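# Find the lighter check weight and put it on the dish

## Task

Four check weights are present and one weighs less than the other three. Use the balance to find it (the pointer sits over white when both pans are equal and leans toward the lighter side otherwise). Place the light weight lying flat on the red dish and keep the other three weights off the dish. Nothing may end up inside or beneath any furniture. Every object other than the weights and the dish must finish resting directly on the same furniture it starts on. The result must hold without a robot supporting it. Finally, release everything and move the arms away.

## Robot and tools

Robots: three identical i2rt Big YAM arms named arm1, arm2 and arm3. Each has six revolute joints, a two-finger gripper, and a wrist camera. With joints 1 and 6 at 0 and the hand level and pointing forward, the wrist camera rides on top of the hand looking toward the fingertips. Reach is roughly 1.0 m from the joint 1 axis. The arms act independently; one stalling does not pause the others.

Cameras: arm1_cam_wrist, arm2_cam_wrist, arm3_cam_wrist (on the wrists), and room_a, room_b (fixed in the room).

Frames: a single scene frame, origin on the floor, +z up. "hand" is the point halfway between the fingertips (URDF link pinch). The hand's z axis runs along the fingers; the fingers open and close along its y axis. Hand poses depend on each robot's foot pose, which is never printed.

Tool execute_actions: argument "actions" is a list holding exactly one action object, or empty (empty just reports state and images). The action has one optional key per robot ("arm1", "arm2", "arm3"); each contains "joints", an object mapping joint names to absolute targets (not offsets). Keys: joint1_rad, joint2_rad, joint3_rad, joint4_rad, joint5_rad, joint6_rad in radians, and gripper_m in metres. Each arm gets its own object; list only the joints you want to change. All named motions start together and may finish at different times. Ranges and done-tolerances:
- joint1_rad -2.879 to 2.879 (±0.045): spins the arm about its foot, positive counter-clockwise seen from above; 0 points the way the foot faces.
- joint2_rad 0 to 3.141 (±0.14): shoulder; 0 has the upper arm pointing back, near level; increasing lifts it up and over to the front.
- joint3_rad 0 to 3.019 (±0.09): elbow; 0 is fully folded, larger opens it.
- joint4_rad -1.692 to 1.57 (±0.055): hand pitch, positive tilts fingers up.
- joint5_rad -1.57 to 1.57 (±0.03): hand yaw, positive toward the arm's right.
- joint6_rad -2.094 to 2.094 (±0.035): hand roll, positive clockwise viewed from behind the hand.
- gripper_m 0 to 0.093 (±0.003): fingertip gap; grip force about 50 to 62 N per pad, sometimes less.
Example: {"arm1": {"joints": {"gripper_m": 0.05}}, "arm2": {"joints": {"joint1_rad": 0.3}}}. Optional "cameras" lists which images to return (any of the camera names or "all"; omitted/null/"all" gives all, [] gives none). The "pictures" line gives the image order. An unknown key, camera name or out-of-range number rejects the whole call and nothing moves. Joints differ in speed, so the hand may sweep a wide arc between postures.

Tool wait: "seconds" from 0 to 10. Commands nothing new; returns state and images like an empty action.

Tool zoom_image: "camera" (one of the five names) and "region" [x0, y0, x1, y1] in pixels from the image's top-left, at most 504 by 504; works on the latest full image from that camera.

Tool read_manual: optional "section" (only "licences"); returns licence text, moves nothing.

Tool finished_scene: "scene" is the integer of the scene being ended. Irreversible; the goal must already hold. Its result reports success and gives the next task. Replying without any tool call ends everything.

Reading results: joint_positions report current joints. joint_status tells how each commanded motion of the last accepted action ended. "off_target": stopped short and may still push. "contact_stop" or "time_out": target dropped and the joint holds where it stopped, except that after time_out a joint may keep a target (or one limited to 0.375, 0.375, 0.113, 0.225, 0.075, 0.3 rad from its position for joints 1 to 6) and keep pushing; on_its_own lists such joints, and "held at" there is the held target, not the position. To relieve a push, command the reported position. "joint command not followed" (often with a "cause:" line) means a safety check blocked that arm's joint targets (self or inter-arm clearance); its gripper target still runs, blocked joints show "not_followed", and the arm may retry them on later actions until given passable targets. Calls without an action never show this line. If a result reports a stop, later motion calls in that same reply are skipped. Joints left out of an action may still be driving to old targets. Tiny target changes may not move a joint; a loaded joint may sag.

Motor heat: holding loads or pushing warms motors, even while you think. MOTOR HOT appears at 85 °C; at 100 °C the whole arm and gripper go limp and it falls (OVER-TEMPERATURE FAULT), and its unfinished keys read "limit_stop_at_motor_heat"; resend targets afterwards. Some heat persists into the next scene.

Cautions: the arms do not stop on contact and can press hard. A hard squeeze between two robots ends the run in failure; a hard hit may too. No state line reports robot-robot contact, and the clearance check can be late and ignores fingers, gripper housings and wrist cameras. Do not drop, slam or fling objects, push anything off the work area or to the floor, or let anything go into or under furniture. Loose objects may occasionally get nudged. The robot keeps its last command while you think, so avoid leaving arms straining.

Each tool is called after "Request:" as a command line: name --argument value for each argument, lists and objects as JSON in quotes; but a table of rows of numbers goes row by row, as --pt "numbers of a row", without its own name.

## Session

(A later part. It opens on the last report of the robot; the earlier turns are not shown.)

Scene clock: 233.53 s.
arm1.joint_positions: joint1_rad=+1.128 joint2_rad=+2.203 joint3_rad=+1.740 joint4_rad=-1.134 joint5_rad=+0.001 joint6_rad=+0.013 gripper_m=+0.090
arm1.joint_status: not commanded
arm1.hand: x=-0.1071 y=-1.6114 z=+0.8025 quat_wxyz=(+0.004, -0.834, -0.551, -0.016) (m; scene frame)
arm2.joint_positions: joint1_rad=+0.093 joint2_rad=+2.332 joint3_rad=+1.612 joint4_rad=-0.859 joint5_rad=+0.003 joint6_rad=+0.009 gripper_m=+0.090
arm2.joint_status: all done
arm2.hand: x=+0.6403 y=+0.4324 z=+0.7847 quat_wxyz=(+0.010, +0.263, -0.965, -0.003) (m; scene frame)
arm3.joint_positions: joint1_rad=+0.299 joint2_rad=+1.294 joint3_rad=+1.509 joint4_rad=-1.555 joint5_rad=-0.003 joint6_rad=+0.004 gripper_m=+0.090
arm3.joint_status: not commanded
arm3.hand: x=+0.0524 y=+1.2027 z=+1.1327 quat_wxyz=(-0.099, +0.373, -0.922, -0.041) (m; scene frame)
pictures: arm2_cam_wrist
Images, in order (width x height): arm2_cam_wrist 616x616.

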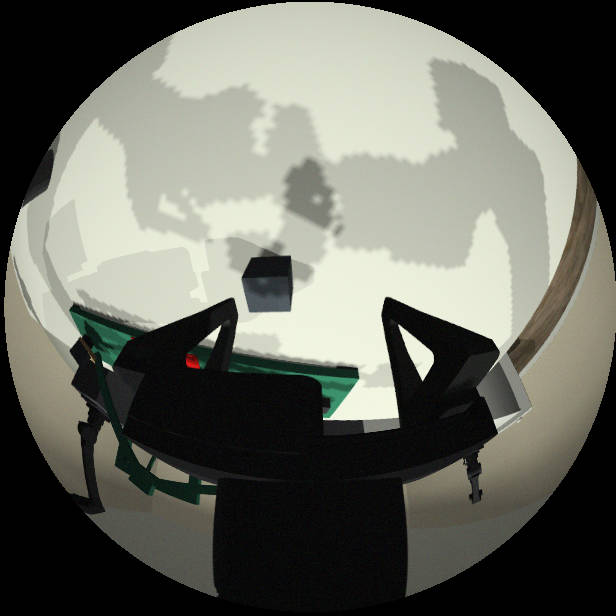

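Shift left (j1+), then down.

Request:
execute_actions --actions '[{"arm2":{"joints":{"joint1_rad":0.135}}}]' --cameras '[]'

Request:
execute_actions --actions '[{"arm2":{"joints":{"joint2_rad":2.44,"joint3_rad":1.66,"joint4_rad":-0.79}}}]' --cameras '["arm2_cam_wrist"]'

Scene clock: 235.30 s.
arm1.joint_positions: joint1_rad=+1.128 joint2_rad=+2.203 joint3_rad=+1.740 joint4_rad=-1.134 joint5_rad=+0.001 joint6_rad=+0.013 gripper_m=+0.090
arm1.joint_status: not commanded
arm1.hand: x=-0.1071 y=-1.6114 z=+0.8025 quat_wxyz=(+0.004, -0.834, -0.551, -0.016) (m; scene frame)
arm2.joint_positions: joint1_rad=+0.136 joint2_rad=+2.332 joint3_rad=+1.612 joint4_rad=-0.859 joint5_rad=+0.002 joint6_rad=+0.008 gripper_m=+0.090
arm2.joint_status: all done
arm2.hand: x=+0.6263 y=+0.4547 z=+0.7851 quat_wxyz=(+0.010, +0.284, -0.959, -0.003) (m; scene frame)
arm3.joint_positions: joint1_rad=+0.299 joint2_rad=+1.294 joint3_rad=+1.509 joint4_rad=-1.555 joint5_rad=-0.003 joint6_rad=+0.004 gripper_m=+0.090
arm3.joint_status: not commanded
arm3.hand: x=+0.0524 y=+1.2027 z=+1.1327 quat_wxyz=(-0.099, +0.373, -0.922, -0.041) (m; scene frame)
pictures: none
No camera images: the call's "cameras" was empty. Leave "cameras" out to get every camera's image.

Scene clock: 236.23 s.
arm1.joint_positions: joint1_rad=+1.128 joint2_rad=+2.203 joint3_rad=+1.740 joint4_rad=-1.134 joint5_rad=+0.001 joint6_rad=+0.013 gripper_m=+0.090
arm1.joint_status: not commanded
arm1.hand: x=-0.1071 y=-1.6114 z=+0.8025 quat_wxyz=(+0.004, -0.834, -0.551, -0.016) (m; scene frame)
arm2.joint_positions: joint1_rad=+0.135 joint2_rad=+2.417 joint3_rad=+1.638 joint4_rad=-0.797 joint5_rad=+0.001 joint6_rad=+0.008 gripper_m=+0.090
arm2.joint_status: all done
arm2.hand: x=+0.6285 y=+0.4566 z=+0.7412 quat_wxyz=(+0.009, +0.284, -0.959, -0.004) (m; scene frame)
arm3.joint_positions: joint1_rad=+0.299 joint2_rad=+1.294 joint3_rad=+1.509 joint4_rad=-1.555 joint5_rad=-0.003 joint6_rad=+0.004 gripper_m=+0.090
arm3.joint_status: not commanded
arm3.hand: x=+0.0524 y=+1.2027 z=+1.1327 quat_wxyz=(-0.099, +0.373, -0.922, -0.041) (m; scene frame)
pictures: arm2_cam_wrist
Images, in order (width x height): arm2_cam_wrist 616x616.

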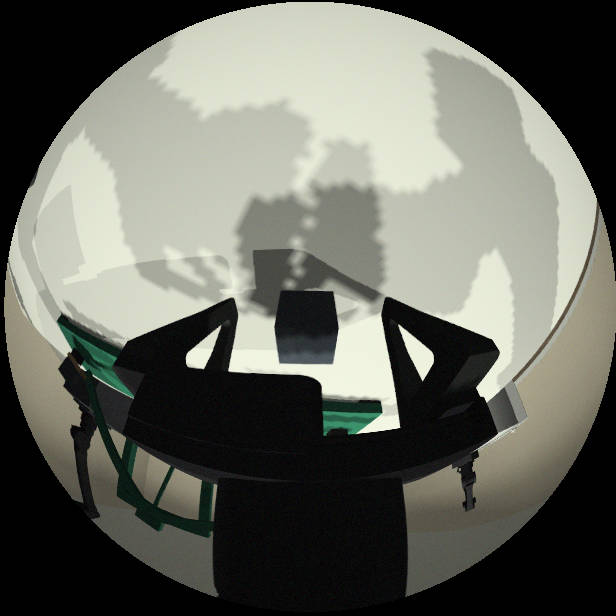

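Request:
execute_actions --actions '[{"arm2":{"joints":{"gripper_m":0.0}}}]' --cameras '[]'

Scene clock: 237.47 s.
arm1.joint_positions: joint1_rad=+1.128 joint2_rad=+2.203 joint3_rad=+1.740 joint4_rad=-1.134 joint5_rad=+0.001 joint6_rad=+0.013 gripper_m=+0.090
arm1.joint_status: not commanded
arm1.hand: x=-0.1071 y=-1.6114 z=+0.8025 quat_wxyz=(+0.004, -0.834, -0.551, -0.016) (m; scene frame)
arm2.joint_positions: joint1_rad=+0.135 joint2_rad=+2.417 joint3_rad=+1.638 joint4_rad=-0.797 joint5_rad=+0.001 joint6_rad=+0.007 gripper_m=+0.029
arm2.joint_status: gripper_m off_target (ended at +0.029, target +0.000)
arm2.hand: x=+0.6284 y=+0.4566 z=+0.7412 quat_wxyz=(+0.009, +0.284, -0.959, -0.004) (m; scene frame)
arm3.joint_positions: joint1_rad=+0.299 joint2_rad=+1.294 joint3_rad=+1.509 joint4_rad=-1.555 joint5_rad=-0.003 joint6_rad=+0.004 gripper_m=+0.090
arm3.joint_status: not commanded
arm3.hand: x=+0.0524 y=+1.2027 z=+1.1327 quat_wxyz=(-0.099, +0.373, -0.922, -0.041) (m; scene frame)
pictures: none
No camera images: the call's "cameras" was empty. Leave "cameras" out to get every camera's image.

Got it. Meanwhile arm1 grabs D lineup.

Request:
execute_actions --actions '[{"arm2":{"joints":{"joint2_rad":2.05,"joint3_rad":1.45,"joint4_rad":-0.97}}}]' --cameras '[]'

Request:
execute_actions --actions '[{"arm2":{"joints":{"joint1_rad":0.0,"joint2_rad":1.85,"joint3_rad":1.1,"joint4_rad":-0.82}}}]' --cameras '["arm2_cam_wrist","arm1_cam_wrist"]'

Scene clock: 240.20 s.
arm1.joint_positions: joint1_rad=+1.128 joint2_rad=+2.203 joint3_rad=+1.740 joint4_rad=-1.134 joint5_rad=+0.001 joint6_rad=+0.013 gripper_m=+0.090
arm1.joint_status: not commanded
arm1.hand: x=-0.1071 y=-1.6114 z=+0.8025 quat_wxyz=(+0.004, -0.834, -0.551, -0.016) (m; scene frame)
arm2.joint_positions: joint1_rad=+0.135 joint2_rad=+2.035 joint3_rad=+1.446 joint4_rad=-0.963 joint5_rad=+0.001 joint6_rad=+0.007 gripper_m=+0.029
arm2.joint_status: all done
arm2.hand: x=+0.5922 y=+0.4300 z=+0.9056 quat_wxyz=(-0.002, +0.284, -0.959, -0.008) (m; scene frame)
arm3.joint_positions: joint1_rad=+0.299 joint2_rad=+1.294 joint3_rad=+1.509 joint4_rad=-1.555 joint5_rad=-0.003 joint6_rad=+0.004 gripper_m=+0.090
arm3.joint_status: not commanded
arm3.hand: x=+0.0524 y=+1.2027 z=+1.1327 quat_wxyz=(-0.099, +0.373, -0.922, -0.041) (m; scene frame)
pictures: none
No camera images: the call's "cameras" was empty. Leave "cameras" out to get every camera's image.

Scene clock: 241.37 s.
arm1.joint_positions: joint1_rad=+1.128 joint2_rad=+2.203 joint3_rad=+1.740 joint4_rad=-1.134 joint5_rad=+0.001 joint6_rad=+0.013 gripper_m=+0.090
arm1.joint_status: not commanded
arm1.hand: x=-0.1071 y=-1.6114 z=+0.8025 quat_wxyz=(+0.004, -0.834, -0.551, -0.016) (m; scene frame)
arm2.joint_positions: joint1_rad=-0.005 joint2_rad=+1.840 joint3_rad=+1.102 joint4_rad=-0.832 joint5_rad=+0.001 joint6_rad=+0.007 gripper_m=+0.029
arm2.joint_status: all done
arm2.hand: x=+0.5382 y=+0.3156 z=+0.8999 quat_wxyz=(+0.006, +0.216, -0.976, -0.004) (m; scene frame)
arm3.joint_positions: joint1_rad=+0.299 joint2_rad=+1.294 joint3_rad=+1.509 joint4_rad=-1.555 joint5_rad=-0.003 joint6_rad=+0.004 gripper_m=+0.090
arm3.joint_status: not commanded
arm3.hand: x=+0.0524 y=+1.2027 z=+1.1327 quat_wxyz=(-0.099, +0.373, -0.922, -0.041) (m; scene frame)
pictures: arm1_cam_wrist, arm2_cam_wrist
Images, in order (width x height): arm1_cam_wrist 616x616, arm2_cam_wrist 616x616.

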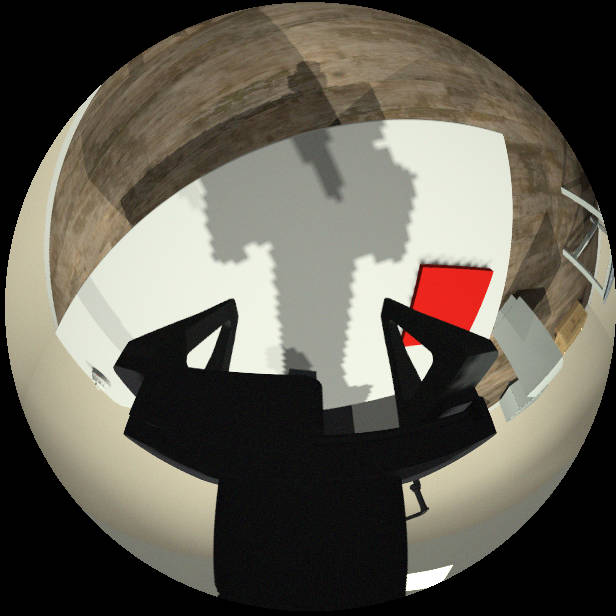

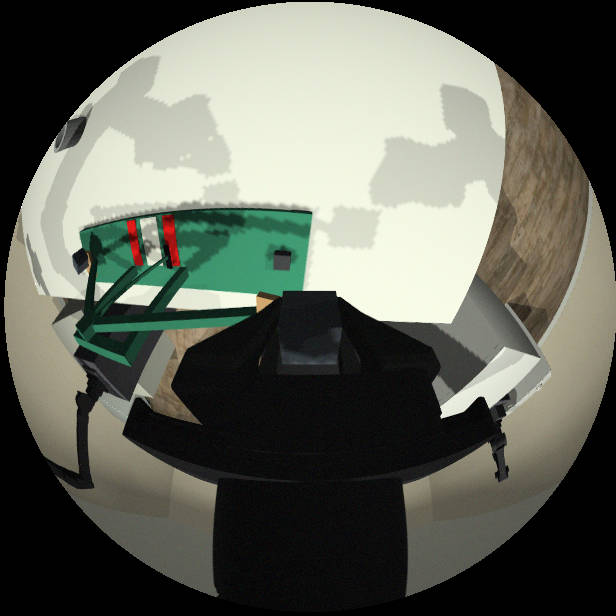

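Request:
execute_actions --actions '[{"arm2":{"joints":{"joint1_rad":0.03,"joint2_rad":1.97,"joint3_rad":1.18,"joint4_rad":-0.8}}}]' --cameras '["arm2_cam_wrist","room_a"]'

Request:
zoom_image --camera "room_a" --region '[380,230,520,330]'

Scene clock: 243.50 s.
arm1.joint_positions: joint1_rad=+1.128 joint2_rad=+2.203 joint3_rad=+1.740 joint4_rad=-1.134 joint5_rad=+0.001 joint6_rad=+0.013 gripper_m=+0.090
arm1.joint_status: not commanded
arm1.hand: x=-0.1071 y=-1.6114 z=+0.8025 quat_wxyz=(+0.004, -0.834, -0.551, -0.016) (m; scene frame)
arm2.joint_positions: joint1_rad=+0.026 joint2_rad=+1.967 joint3_rad=+1.143 joint4_rad=-0.803 joint5_rad=+0.001 joint6_rad=+0.007 gripper_m=+0.029
arm2.joint_status: all done
arm2.hand: x=+0.5358 y=+0.3312 z=+0.8532 quat_wxyz=(+0.034, +0.231, -0.972, +0.002) (m; scene frame)
arm3.joint_positions: joint1_rad=+0.299 joint2_rad=+1.294 joint3_rad=+1.509 joint4_rad=-1.555 joint5_rad=-0.003 joint6_rad=+0.004 gripper_m=+0.090
arm3.joint_status: not commanded
arm3.hand: x=+0.0524 y=+1.2027 z=+1.1327 quat_wxyz=(-0.099, +0.373, -0.922, -0.041) (m; scene frame)
pictures: arm2_cam_wrist, room_a
Images, in order (width x height): arm2_cam_wrist 616x616, room_a 896x504.

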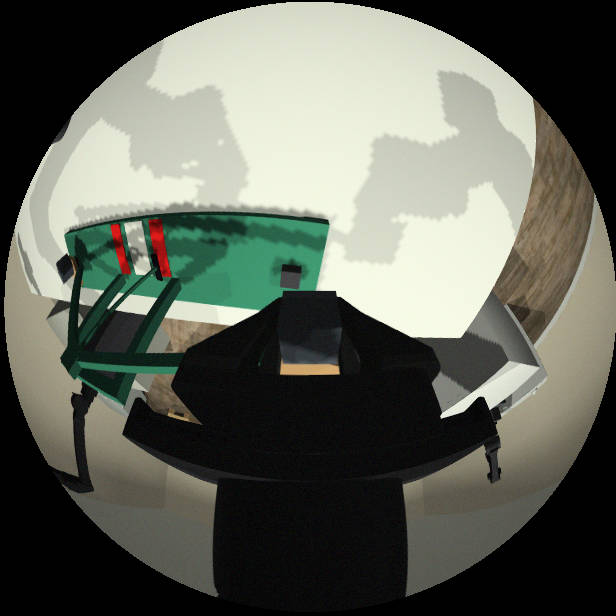

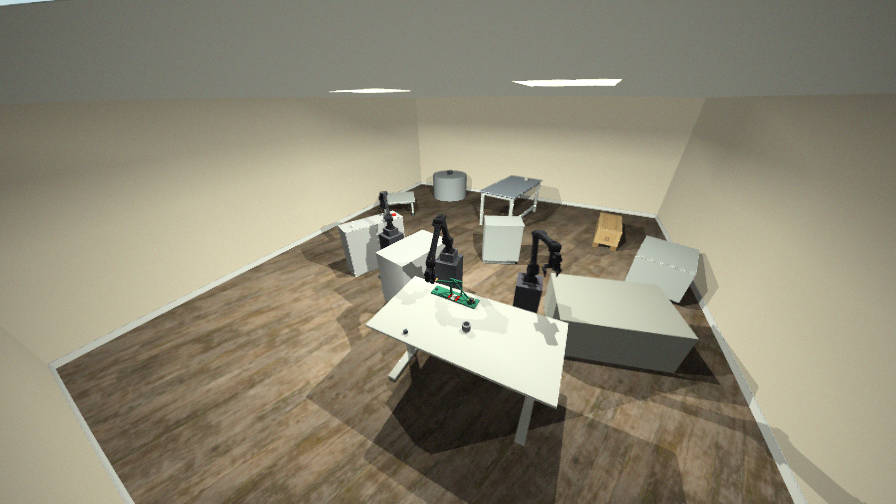

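Region (380, 230, 520, 330) of room_a's 896x504 image, scaled by 3.600, with more detail than that image has; it fills the top 360 rows of this view, and the rest is white.

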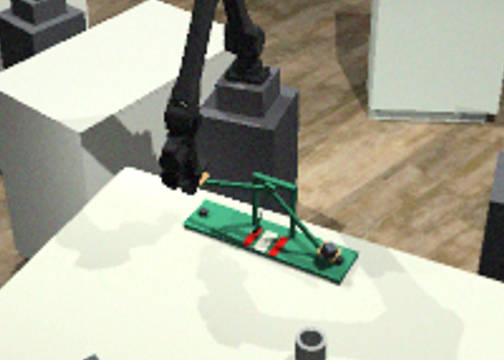

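Request:
execute_actions --actions '[{"arm2":{"joints":{"joint2_rad":1.93,"joint3_rad":1.04,"joint4_rad":-0.72}}}]' --cameras '["arm2_cam_wrist"]'

Scene clock: 245.40 s.
arm1.joint_positions: joint1_rad=+1.128 joint2_rad=+2.203 joint3_rad=+1.740 joint4_rad=-1.134 joint5_rad=+0.001 joint6_rad=+0.013 gripper_m=+0.090
arm1.joint_status: not commanded
arm1.hand: x=-0.1071 y=-1.6114 z=+0.8025 quat_wxyz=(+0.004, -0.834, -0.551, -0.016) (m; scene frame)
arm2.joint_positions: joint1_rad=+0.026 joint2_rad=+1.929 joint3_rad=+1.079 joint4_rad=-0.705 joint5_rad=+0.001 joint6_rad=+0.007 gripper_m=+0.029
arm2.joint_status: all done
arm2.hand: x=+0.5338 y=+0.3303 z=+0.8538 quat_wxyz=(-0.001, +0.231, -0.973, -0.006) (m; scene frame)
arm3.joint_positions: joint1_rad=+0.299 joint2_rad=+1.294 joint3_rad=+1.509 joint4_rad=-1.555 joint5_rad=-0.003 joint6_rad=+0.004 gripper_m=+0.090
arm3.joint_status: not commanded
arm3.hand: x=+0.0524 y=+1.2027 z=+1.1327 quat_wxyz=(-0.099, +0.373, -0.922, -0.041) (m; scene frame)
pictures: arm2_cam_wrist
Images, in order (width x height): arm2_cam_wrist 616x616.

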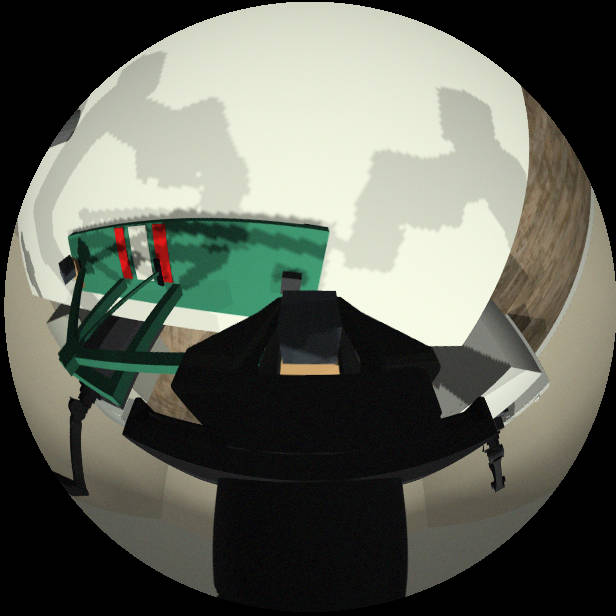

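Request:
execute_actions --actions '[{"arm2":{"joints":{"joint2_rad":1.86,"joint3_rad":0.95,"joint4_rad":-0.68}}}]' --cameras '["arm2_cam_wrist"]'

Scene clock: 247.83 s.
arm1.joint_positions: joint1_rad=+1.128 joint2_rad=+2.203 joint3_rad=+1.740 joint4_rad=-1.134 joint5_rad=+0.001 joint6_rad=+0.013 gripper_m=+0.090
arm1.joint_status: not commanded
arm1.hand: x=-0.1071 y=-1.6114 z=+0.8025 quat_wxyz=(+0.004, -0.834, -0.551, -0.016) (m; scene frame)
arm2.joint_positions: joint1_rad=+0.026 joint2_rad=+1.860 joint3_rad=+0.998 joint4_rad=-0.643 joint5_rad=-0.001 joint6_rad=+0.007 gripper_m=+0.029
arm2.joint_status: all done
arm2.hand: x=+0.5210 y=+0.3239 z=+0.8643 quat_wxyz=(-0.025, +0.231, -0.973, -0.013) (m; scene frame)
arm3.joint_positions: joint1_rad=+0.299 joint2_rad=+1.294 joint3_rad=+1.509 joint4_rad=-1.555 joint5_rad=-0.003 joint6_rad=+0.004 gripper_m=+0.090
arm3.joint_status: not commanded
arm3.hand: x=+0.0524 y=+1.2027 z=+1.1327 quat_wxyz=(-0.099, +0.373, -0.922, -0.041) (m; scene frame)
pictures: arm2_cam_wrist
Images, in order (width x height): arm2_cam_wrist 616x616.

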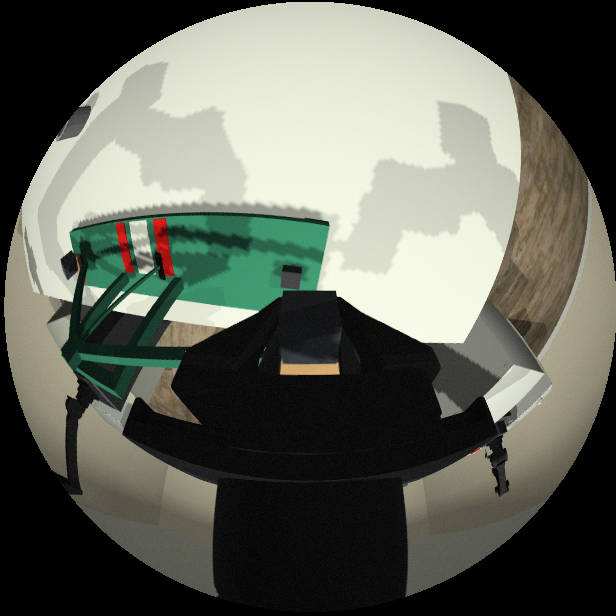

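Request:
execute_actions --actions '[{"arm2":{"joints":{"joint2_rad":1.93,"joint3_rad":0.97,"joint4_rad":-0.6}}}]' --cameras '["arm2_cam_wrist","room_a"]'

Request:
zoom_image --camera "room_a" --region '[380,230,520,330]'

Scene clock: 249.73 s.
arm1.joint_positions: joint1_rad=+1.128 joint2_rad=+2.203 joint3_rad=+1.740 joint4_rad=-1.134 joint5_rad=+0.001 joint6_rad=+0.013 gripper_m=+0.090
arm1.joint_status: not commanded
arm1.hand: x=-0.1071 y=-1.6114 z=+0.8025 quat_wxyz=(+0.004, -0.834, -0.551, -0.016) (m; scene frame)
arm2.joint_positions: joint1_rad=+0.025 joint2_rad=+1.894 joint3_rad=+1.004 joint4_rad=-0.573 joint5_rad=+0.003 joint6_rad=+0.007 gripper_m=+0.029
arm2.joint_status: all done
arm2.hand: x=+0.5334 y=+0.3295 z=+0.8522 quat_wxyz=(-0.046, +0.230, -0.972, -0.016) (m; scene frame)
arm3.joint_positions: joint1_rad=+0.299 joint2_rad=+1.294 joint3_rad=+1.509 joint4_rad=-1.555 joint5_rad=-0.003 joint6_rad=+0.004 gripper_m=+0.090
arm3.joint_status: not commanded
arm3.hand: x=+0.0524 y=+1.2027 z=+1.1327 quat_wxyz=(-0.099, +0.373, -0.922, -0.041) (m; scene frame)
pictures: arm2_cam_wrist, room_a
Images, in order (width x height): arm2_cam_wrist 616x616, room_a 896x504.

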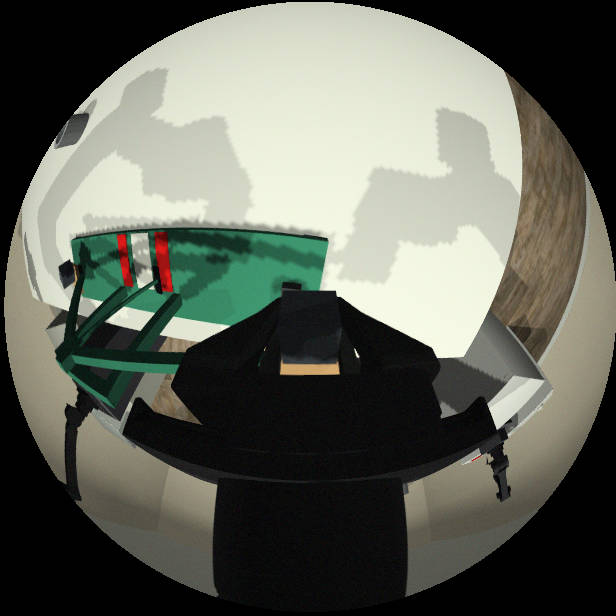

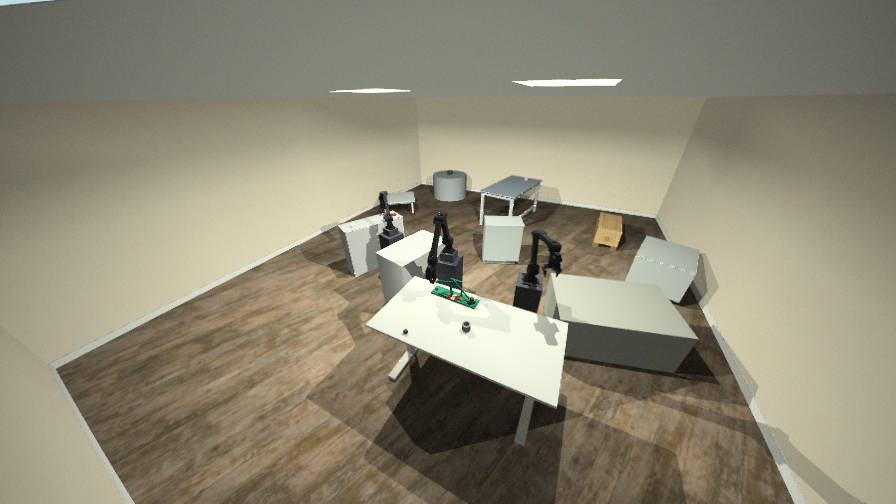

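Region (380, 230, 520, 330) of room_a's 896x504 image, scaled by 3.600, with more detail than that image has; it fills the top 360 rows of this view, and the rest is white.

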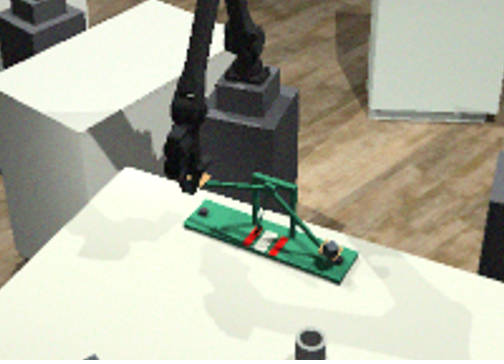

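Request:
execute_actions --actions '[{"arm2":{"joints":{"joint2_rad":1.9,"joint3_rad":0.9,"joint4_rad":-0.64}}}]' --cameras '["arm2_cam_wrist","room_a"]'

Request:
zoom_image --camera "room_a" --region '[380,230,520,330]'

Scene clock: 253.20 s.
arm1.joint_positions: joint1_rad=+1.128 joint2_rad=+2.203 joint3_rad=+1.740 joint4_rad=-1.134 joint5_rad=+0.001 joint6_rad=+0.013 gripper_m=+0.090
arm1.joint_status: not commanded
arm1.hand: x=-0.1071 y=-1.6114 z=+0.8025 quat_wxyz=(+0.004, -0.834, -0.551, -0.016) (m; scene frame)
arm2.joint_positions: joint1_rad=+0.025 joint2_rad=+1.872 joint3_rad=+0.982 joint4_rad=-0.573 joint5_rad=+0.001 joint6_rad=+0.007 gripper_m=+0.029
arm2.joint_status: joint4_rad time_out (moved +0.000 of -0.067); the others done
arm2.on_its_own: joint4_rad reads -0.573 and still pushes toward -0.640 since a time_out
arm2.hand: x=+0.5266 y=+0.3264 z=+0.8563 quat_wxyz=(-0.046, +0.230, -0.972, -0.017) (m; scene frame)
arm3.joint_positions: joint1_rad=+0.299 joint2_rad=+1.294 joint3_rad=+1.509 joint4_rad=-1.555 joint5_rad=-0.003 joint6_rad=+0.004 gripper_m=+0.090
arm3.joint_status: not commanded
arm3.hand: x=+0.0524 y=+1.2027 z=+1.1327 quat_wxyz=(-0.099, +0.373, -0.922, -0.041) (m; scene frame)
pictures: arm2_cam_wrist, room_a
Images, in order (width x height): arm2_cam_wrist 616x616, room_a 896x504.

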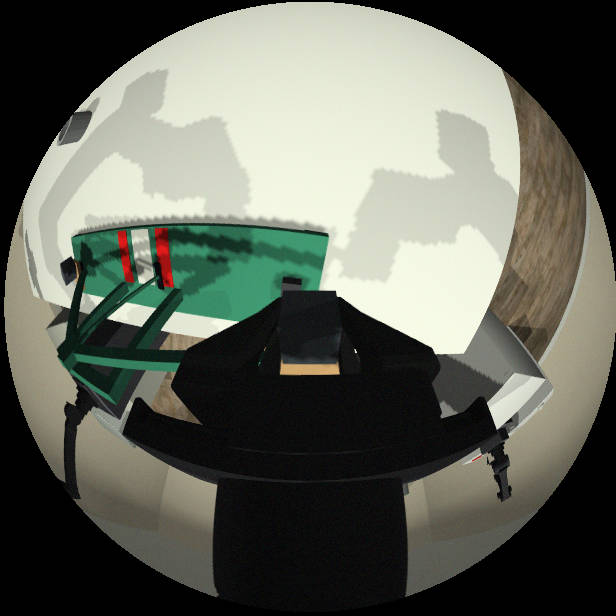

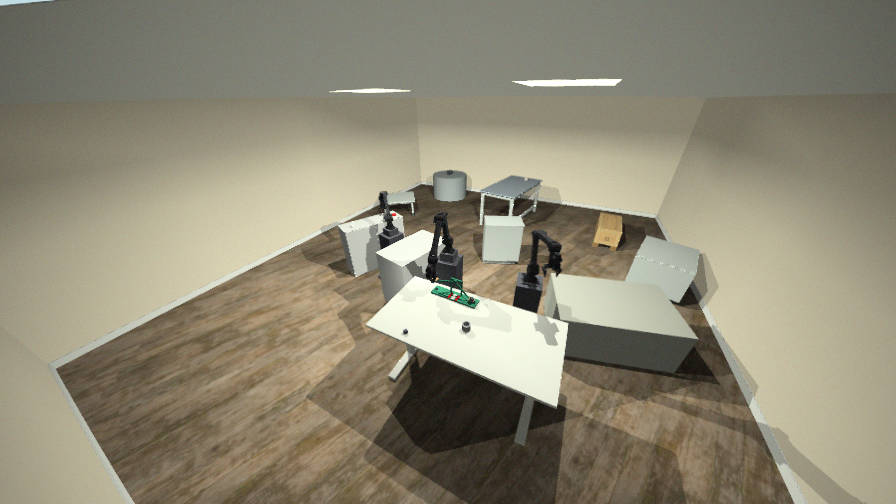

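Region (380, 230, 520, 330) of room_a's 896x504 image, scaled by 3.600, with more detail than that image has; it fills the top 360 rows of this view, and the rest is white.

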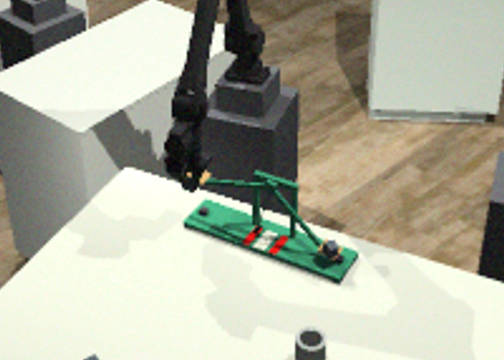

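Request:
execute_actions --actions '[{"arm2":{"joints":{"joint2_rad":1.872,"joint3_rad":0.982,"joint4_rad":-0.573,"gripper_m":0.045}}}]' --cameras '["arm2_cam_wrist","room_a"]'

Request:
zoom_image --camera "room_a" --region '[380,230,520,330]'

Scene clock: 255.13 s.
arm1.joint_positions: joint1_rad=+1.128 joint2_rad=+2.203 joint3_rad=+1.740 joint4_rad=-1.134 joint5_rad=+0.001 joint6_rad=+0.013 gripper_m=+0.090
arm1.joint_status: not commanded
arm1.hand: x=-0.1071 y=-1.6114 z=+0.8025 quat_wxyz=(+0.004, -0.834, -0.551, -0.016) (m; scene frame)
arm2.joint_positions: joint1_rad=+0.025 joint2_rad=+1.864 joint3_rad=+0.980 joint4_rad=-0.568 joint5_rad=+0.003 joint6_rad=+0.007 gripper_m=+0.045
arm2.joint_status: all done
arm2.hand: x=+0.5288 y=+0.3270 z=+0.8596 quat_wxyz=(-0.052, +0.230, -0.972, -0.018) (m; scene frame)
arm3.joint_positions: joint1_rad=+0.299 joint2_rad=+1.294 joint3_rad=+1.509 joint4_rad=-1.555 joint5_rad=-0.003 joint6_rad=+0.004 gripper_m=+0.090
arm3.joint_status: not commanded
arm3.hand: x=+0.0524 y=+1.2027 z=+1.1327 quat_wxyz=(-0.099, +0.373, -0.922, -0.041) (m; scene frame)
pictures: arm2_cam_wrist, room_a
Images, in order (width x height): arm2_cam_wrist 616x616, room_a 896x504.

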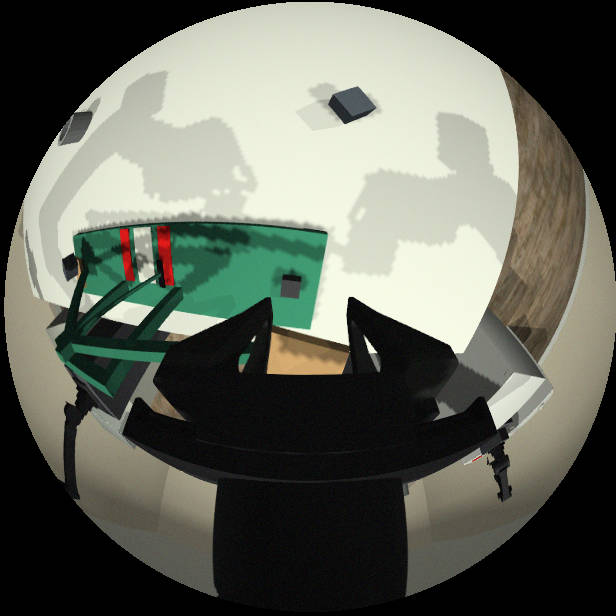

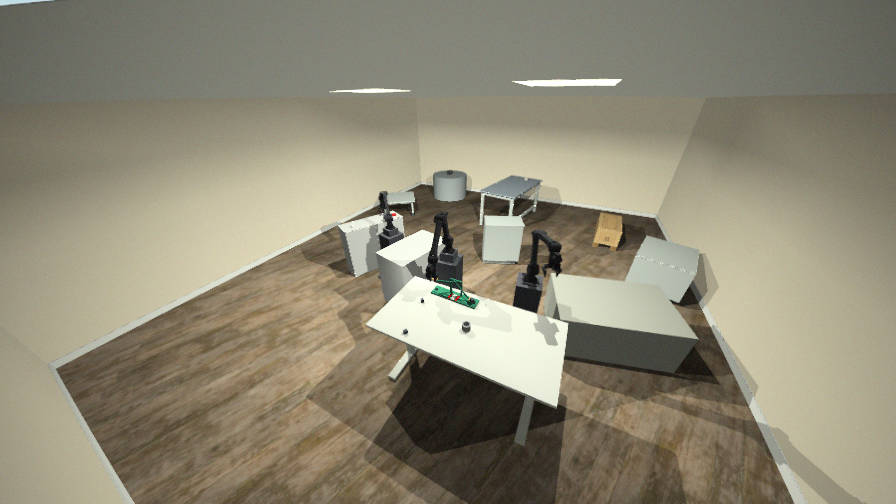

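Region (380, 230, 520, 330) of room_a's 896x504 image, scaled by 3.600, with more detail than that image has; it fills the top 360 rows of this view, and the rest is white.

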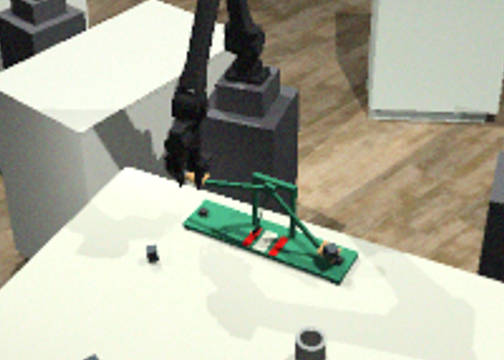

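Request:
execute_actions --actions '[{"arm2":{"joints":{"joint1_rad":0.0,"joint2_rad":2.4,"joint3_rad":1.85,"joint4_rad":-1.03,"gripper_m":0.09}}}]' --cameras '["arm2_cam_wrist"]'

Scene clock: 258.67 s.
arm1.joint_positions: joint1_rad=+1.128 joint2_rad=+2.203 joint3_rad=+1.740 joint4_rad=-1.134 joint5_rad=+0.001 joint6_rad=+0.013 gripper_m=+0.090
arm1.joint_status: not commanded
arm1.hand: x=-0.1071 y=-1.6114 z=+0.8025 quat_wxyz=(+0.004, -0.834, -0.551, -0.016) (m; scene frame)
arm2.joint_positions: joint1_rad=+0.007 joint2_rad=+2.390 joint3_rad=+1.820 joint4_rad=-1.018 joint5_rad=+0.002 joint6_rad=+0.007 gripper_m=+0.090
arm2.joint_status: all done
arm2.hand: x=+0.7065 y=+0.4052 z=+0.8108 quat_wxyz=(+0.015, +0.222, -0.975, -0.002) (m; scene frame)
arm3.joint_positions: joint1_rad=+0.299 joint2_rad=+1.294 joint3_rad=+1.509 joint4_rad=-1.555 joint5_rad=-0.003 joint6_rad=+0.004 gripper_m=+0.090
arm3.joint_status: not commanded
arm3.hand: x=+0.0524 y=+1.2027 z=+1.1327 quat_wxyz=(-0.099, +0.373, -0.922, -0.041) (m; scene frame)
pictures: arm2_cam_wrist
Images, in order (width x height): arm2_cam_wrist 616x616.

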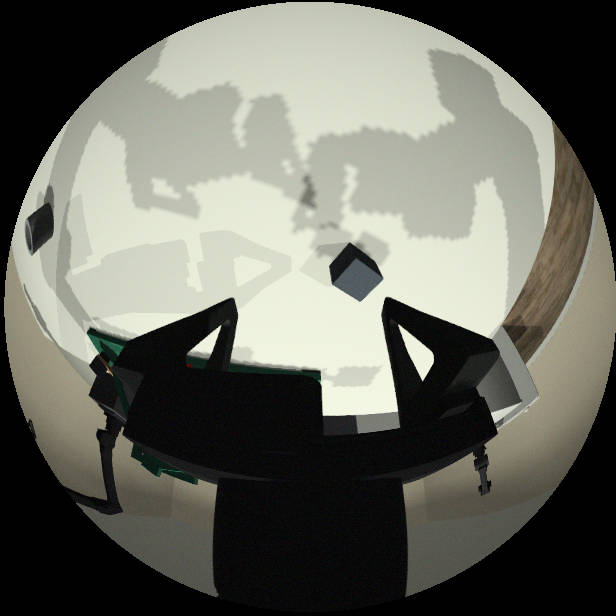

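Request:
execute_actions --actions '[{"arm2":{"joints":{"joint1_rad":-0.04,"joint6_rad":0.6}}}]' --cameras '[]'

Request:
execute_actions --actions '[{"arm2":{"joints":{"joint2_rad":2.53,"joint3_rad":1.86,"joint4_rad":-0.91}}}]' --cameras '["arm2_cam_wrist"]'

Scene clock: 261.87 s.
arm1.joint_positions: joint1_rad=+1.128 joint2_rad=+2.203 joint3_rad=+1.740 joint4_rad=-1.134 joint5_rad=+0.001 joint6_rad=+0.013 gripper_m=+0.090
arm1.joint_status: not commanded
arm1.hand: x=-0.1071 y=-1.6114 z=+0.8025 quat_wxyz=(+0.004, -0.834, -0.551, -0.016) (m; scene frame)
arm2.joint_positions: joint1_rad=-0.043 joint2_rad=+2.390 joint3_rad=+1.820 joint4_rad=-1.018 joint5_rad=+0.002 joint6_rad=+0.591 gripper_m=+0.090
arm2.joint_status: all done
arm2.hand: x=+0.7202 y=+0.3752 z=+0.8104 quat_wxyz=(+0.015, -0.093, -0.996, +0.002) (m; scene frame)
arm3.joint_positions: joint1_rad=+0.299 joint2_rad=+1.294 joint3_rad=+1.509 joint4_rad=-1.555 joint5_rad=-0.003 joint6_rad=+0.004 gripper_m=+0.090
arm3.joint_status: not commanded
arm3.hand: x=+0.0524 y=+1.2027 z=+1.1327 quat_wxyz=(-0.099, +0.373, -0.922, -0.041) (m; scene frame)
pictures: none
No camera images: the call's "cameras" was empty. Leave "cameras" out to get every camera's image.

Scene clock: 262.87 s.
arm1.joint_positions: joint1_rad=+1.128 joint2_rad=+2.203 joint3_rad=+1.740 joint4_rad=-1.134 joint5_rad=+0.001 joint6_rad=+0.013 gripper_m=+0.090
arm1.joint_status: not commanded
arm1.hand: x=-0.1071 y=-1.6114 z=+0.8025 quat_wxyz=(+0.004, -0.834, -0.551, -0.016) (m; scene frame)
arm2.joint_positions: joint1_rad=-0.047 joint2_rad=+2.503 joint3_rad=+1.840 joint4_rad=-0.918 joint5_rad=-0.001 joint6_rad=+0.596 gripper_m=+0.090
arm2.joint_status: all done
arm2.hand: x=+0.7226 y=+0.3747 z=+0.7438 quat_wxyz=(+0.012, -0.097, -0.995, -0.001) (m; scene frame)
arm3.joint_positions: joint1_rad=+0.299 joint2_rad=+1.294 joint3_rad=+1.509 joint4_rad=-1.555 joint5_rad=-0.003 joint6_rad=+0.004 gripper_m=+0.090
arm3.joint_status: not commanded
arm3.hand: x=+0.0524 y=+1.2027 z=+1.1327 quat_wxyz=(-0.099, +0.373, -0.922, -0.041) (m; scene frame)
pictures: arm2_cam_wrist
Images, in order (width x height): arm2_cam_wrist 616x616.

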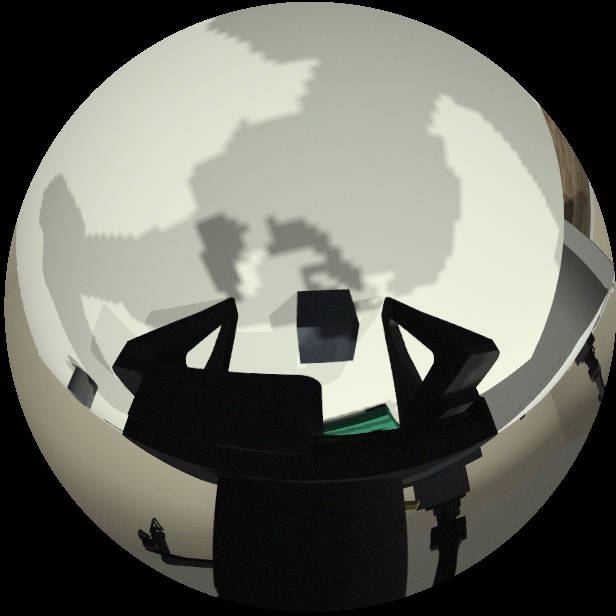

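Request:
execute_actions --actions '[{"arm2":{"joints":{"gripper_m":0.0}}}]' --cameras '[]'

Request:
execute_actions --actions '[{"arm2":{"joints":{"joint2_rad":2.05,"joint3_rad":1.45,"joint4_rad":-0.97,"joint6_rad":0}}}]' --cameras '[]'

Request:
execute_actions --actions '[{"arm2":{"joints":{"joint1_rad":0.02,"joint2_rad":1.72,"joint3_rad":0.95,"joint4_rad":-0.8}}}]' --cameras '["arm2_cam_wrist"]'

Scene clock: 265.00 s.
arm1.joint_positions: joint1_rad=+1.128 joint2_rad=+2.203 joint3_rad=+1.740 joint4_rad=-1.134 joint5_rad=+0.001 joint6_rad=+0.013 gripper_m=+0.090
arm1.joint_status: not commanded
arm1.hand: x=-0.1071 y=-1.6114 z=+0.8025 quat_wxyz=(+0.004, -0.834, -0.551, -0.016) (m; scene frame)
arm2.joint_positions: joint1_rad=-0.047 joint2_rad=+2.503 joint3_rad=+1.840 joint4_rad=-0.918 joint5_rad=-0.001 joint6_rad=+0.596 gripper_m=+0.030
arm2.joint_status: gripper_m off_target (ended at +0.030, target +0.000)
arm2.hand: x=+0.7227 y=+0.3746 z=+0.7438 quat_wxyz=(+0.012, -0.097, -0.995, -0.001) (m; scene frame)
arm3.joint_positions: joint1_rad=+0.299 joint2_rad=+1.294 joint3_rad=+1.509 joint4_rad=-1.555 joint5_rad=-0.003 joint6_rad=+0.004 gripper_m=+0.090
arm3.joint_status: not commanded
arm3.hand: x=+0.0524 y=+1.2027 z=+1.1327 quat_wxyz=(-0.099, +0.373, -0.922, -0.041) (m; scene frame)
pictures: none
No camera images: the call's "cameras" was empty. Leave "cameras" out to get every camera's image.

Scene clock: 266.60 s.
arm1.joint_positions: joint1_rad=+1.128 joint2_rad=+2.203 joint3_rad=+1.740 joint4_rad=-1.134 joint5_rad=+0.001 joint6_rad=+0.013 gripper_m=+0.090
arm1.joint_status: not commanded
arm1.hand: x=-0.1071 y=-1.6114 z=+0.8025 quat_wxyz=(+0.004, -0.834, -0.551, -0.016) (m; scene frame)
arm2.joint_positions: joint1_rad=-0.047 joint2_rad=+2.034 joint3_rad=+1.460 joint4_rad=-0.963 joint5_rad=-0.001 joint6_rad=+0.009 gripper_m=+0.030
arm2.joint_status: all done
arm2.hand: x=+0.6474 y=+0.3405 z=+0.9093 quat_wxyz=(-0.009, +0.195, -0.981, -0.008) (m; scene frame)
arm3.joint_positions: joint1_rad=+0.299 joint2_rad=+1.294 joint3_rad=+1.509 joint4_rad=-1.555 joint5_rad=-0.003 joint6_rad=+0.004 gripper_m=+0.090
arm3.joint_status: not commanded
arm3.hand: x=+0.0524 y=+1.2027 z=+1.1327 quat_wxyz=(-0.099, +0.373, -0.922, -0.041) (m; scene frame)
pictures: none
No camera images: the call's "cameras" was empty. Leave "cameras" out to get every camera's image.

Scene clock: 267.90 s.
arm1.joint_positions: joint1_rad=+1.128 joint2_rad=+2.203 joint3_rad=+1.740 joint4_rad=-1.134 joint5_rad=+0.001 joint6_rad=+0.013 gripper_m=+0.090
arm1.joint_status: not commanded
arm1.hand: x=-0.1071 y=-1.6114 z=+0.8025 quat_wxyz=(+0.004, -0.834, -0.551, -0.016) (m; scene frame)
arm2.joint_positions: joint1_rad=+0.029 joint2_rad=+1.713 joint3_rad=+0.950 joint4_rad=-0.813 joint5_rad=-0.001 joint6_rad=+0.007 gripper_m=+0.030
arm2.joint_status: all done
arm2.hand: x=+0.4839 y=+0.3056 z=+0.9119 quat_wxyz=(+0.009, +0.233, -0.973, -0.005) (m; scene frame)
arm3.joint_positions: joint1_rad=+0.299 joint2_rad=+1.294 joint3_rad=+1.509 joint4_rad=-1.555 joint5_rad=-0.003 joint6_rad=+0.004 gripper_m=+0.090
arm3.joint_status: not commanded
arm3.hand: x=+0.0524 y=+1.2027 z=+1.1327 quat_wxyz=(-0.099, +0.373, -0.922, -0.041) (m; scene frame)
pictures: arm2_cam_wrist
Images, in order (width x height): arm2_cam_wrist 616x616.

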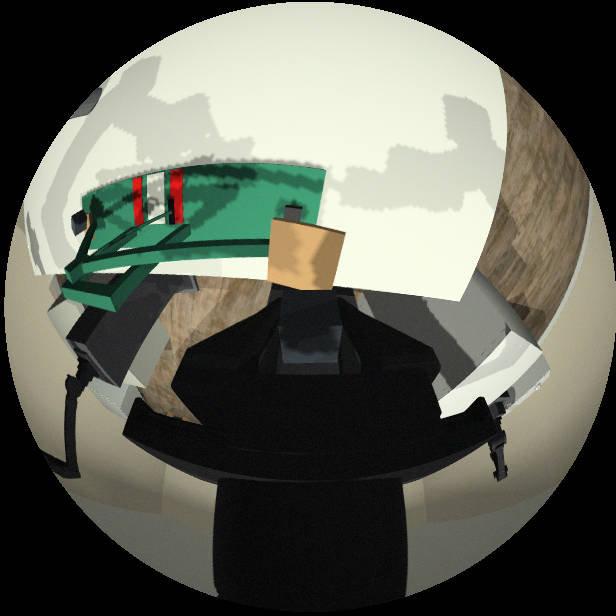

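Request:
execute_actions --actions '[{"arm2":{"joints":{"joint2_rad":1.81,"joint3_rad":0.97,"joint4_rad":-0.73}}}]' --cameras '["arm2_cam_wrist","room_a"]'

Request:
zoom_image --camera "room_a" --region '[380,230,520,330]'

Scene clock: 270.03 s.
arm1.joint_positions: joint1_rad=+1.128 joint2_rad=+2.203 joint3_rad=+1.740 joint4_rad=-1.134 joint5_rad=+0.001 joint6_rad=+0.013 gripper_m=+0.090
arm1.joint_status: not commanded
arm1.hand: x=-0.1071 y=-1.6114 z=+0.8025 quat_wxyz=(+0.004, -0.834, -0.551, -0.016) (m; scene frame)
arm2.joint_positions: joint1_rad=+0.029 joint2_rad=+1.805 joint3_rad=+0.950 joint4_rad=-0.740 joint5_rad=+0.001 joint6_rad=+0.007 gripper_m=+0.030
arm2.joint_status: all done
arm2.hand: x=+0.4860 y=+0.3068 z=+0.8751 quat_wxyz=(+0.019, +0.233, -0.972, -0.001) (m; scene frame)
arm3.joint_positions: joint1_rad=+0.299 joint2_rad=+1.294 joint3_rad=+1.509 joint4_rad=-1.555 joint5_rad=-0.003 joint6_rad=+0.004 gripper_m=+0.090
arm3.joint_status: not commanded
arm3.hand: x=+0.0524 y=+1.2027 z=+1.1327 quat_wxyz=(-0.099, +0.373, -0.922, -0.041) (m; scene frame)
pictures: arm2_cam_wrist, room_a
Images, in order (width x height): arm2_cam_wrist 616x616, room_a 896x504.

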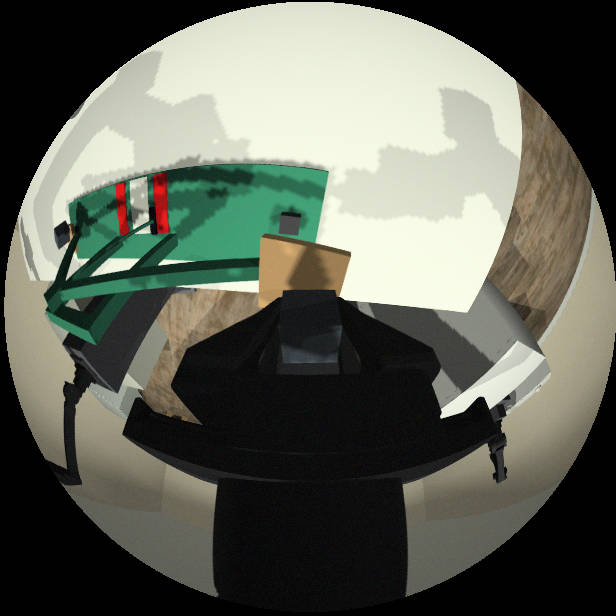

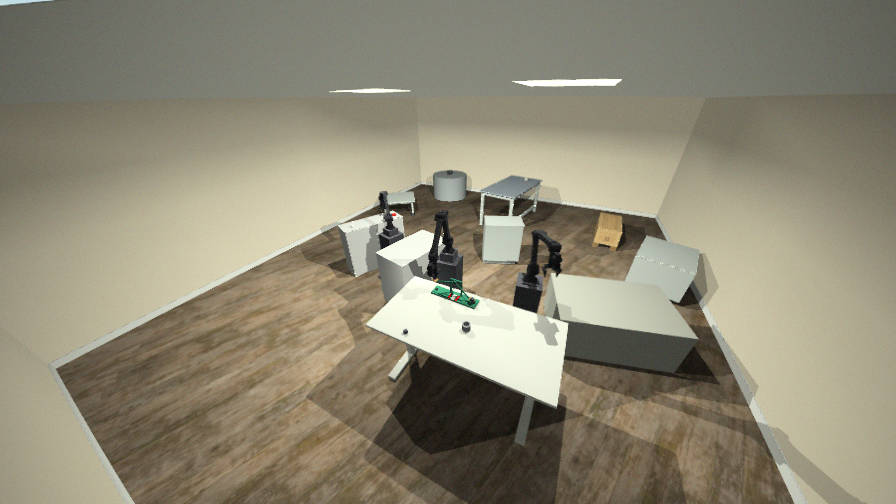

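Region (380, 230, 520, 330) of room_a's 896x504 image, scaled by 3.600, with more detail than that image has; it fills the top 360 rows of this view, and the rest is white.

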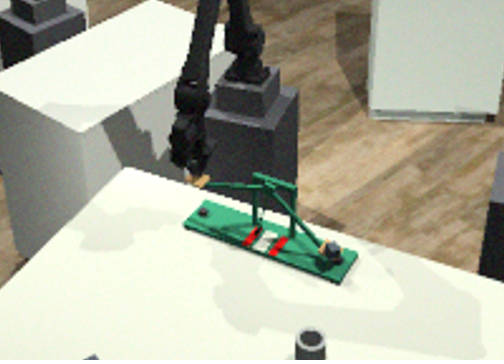

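Request:
execute_actions --actions '[{"arm2":{"joints":{"joint2_rad":1.88,"joint3_rad":1.03,"joint4_rad":-0.70}}}]' --cameras '["arm2_cam_wrist","room_a"]'

Request:
zoom_image --camera "room_a" --region '[380,230,520,330]'

Scene clock: 272.03 s.
arm1.joint_positions: joint1_rad=+1.128 joint2_rad=+2.203 joint3_rad=+1.740 joint4_rad=-1.134 joint5_rad=+0.001 joint6_rad=+0.013 gripper_m=+0.090
arm1.joint_status: not commanded
arm1.hand: x=-0.1071 y=-1.6114 z=+0.8025 quat_wxyz=(+0.004, -0.834, -0.551, -0.016) (m; scene frame)
arm2.joint_positions: joint1_rad=+0.029 joint2_rad=+1.865 joint3_rad=+0.990 joint4_rad=-0.713 joint5_rad=+0.000 joint6_rad=+0.007 gripper_m=+0.030
arm2.joint_status: all done
arm2.hand: x=+0.5003 y=+0.3147 z=+0.8599 quat_wxyz=(+0.016, +0.233, -0.972, -0.003) (m; scene frame)
arm3.joint_positions: joint1_rad=+0.299 joint2_rad=+1.294 joint3_rad=+1.509 joint4_rad=-1.555 joint5_rad=-0.003 joint6_rad=+0.004 gripper_m=+0.090
arm3.joint_status: not commanded
arm3.hand: x=+0.0524 y=+1.2027 z=+1.1327 quat_wxyz=(-0.099, +0.373, -0.922, -0.041) (m; scene frame)
pictures: arm2_cam_wrist, room_a
Images, in order (width x height): arm2_cam_wrist 616x616, room_a 896x504.

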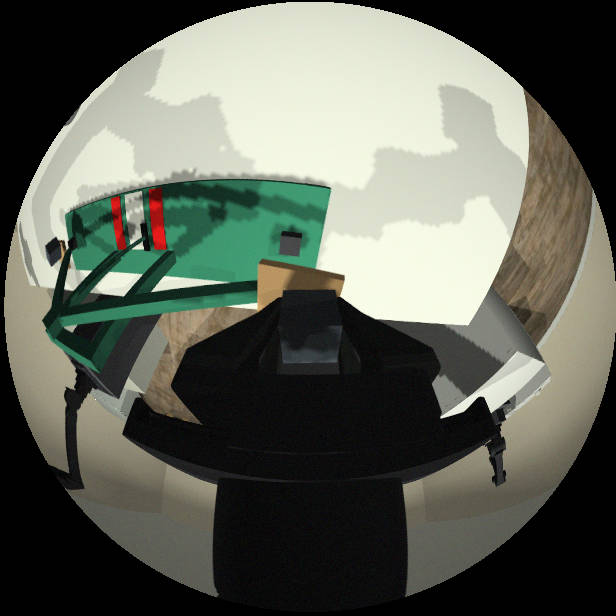

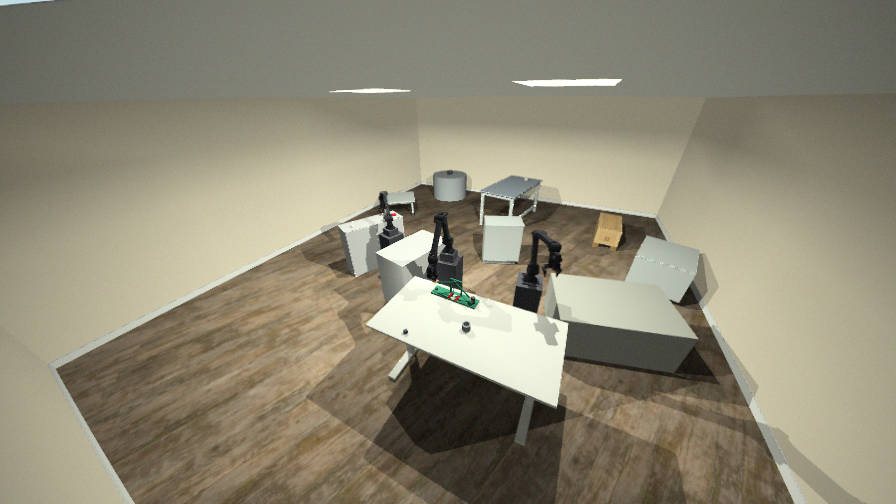

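Region (380, 230, 520, 330) of room_a's 896x504 image, scaled by 3.600, with more detail than that image has; it fills the top 360 rows of this view, and the rest is white.

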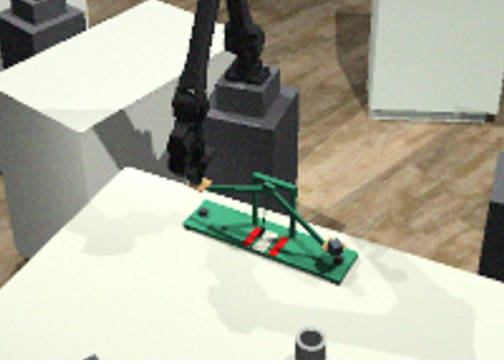

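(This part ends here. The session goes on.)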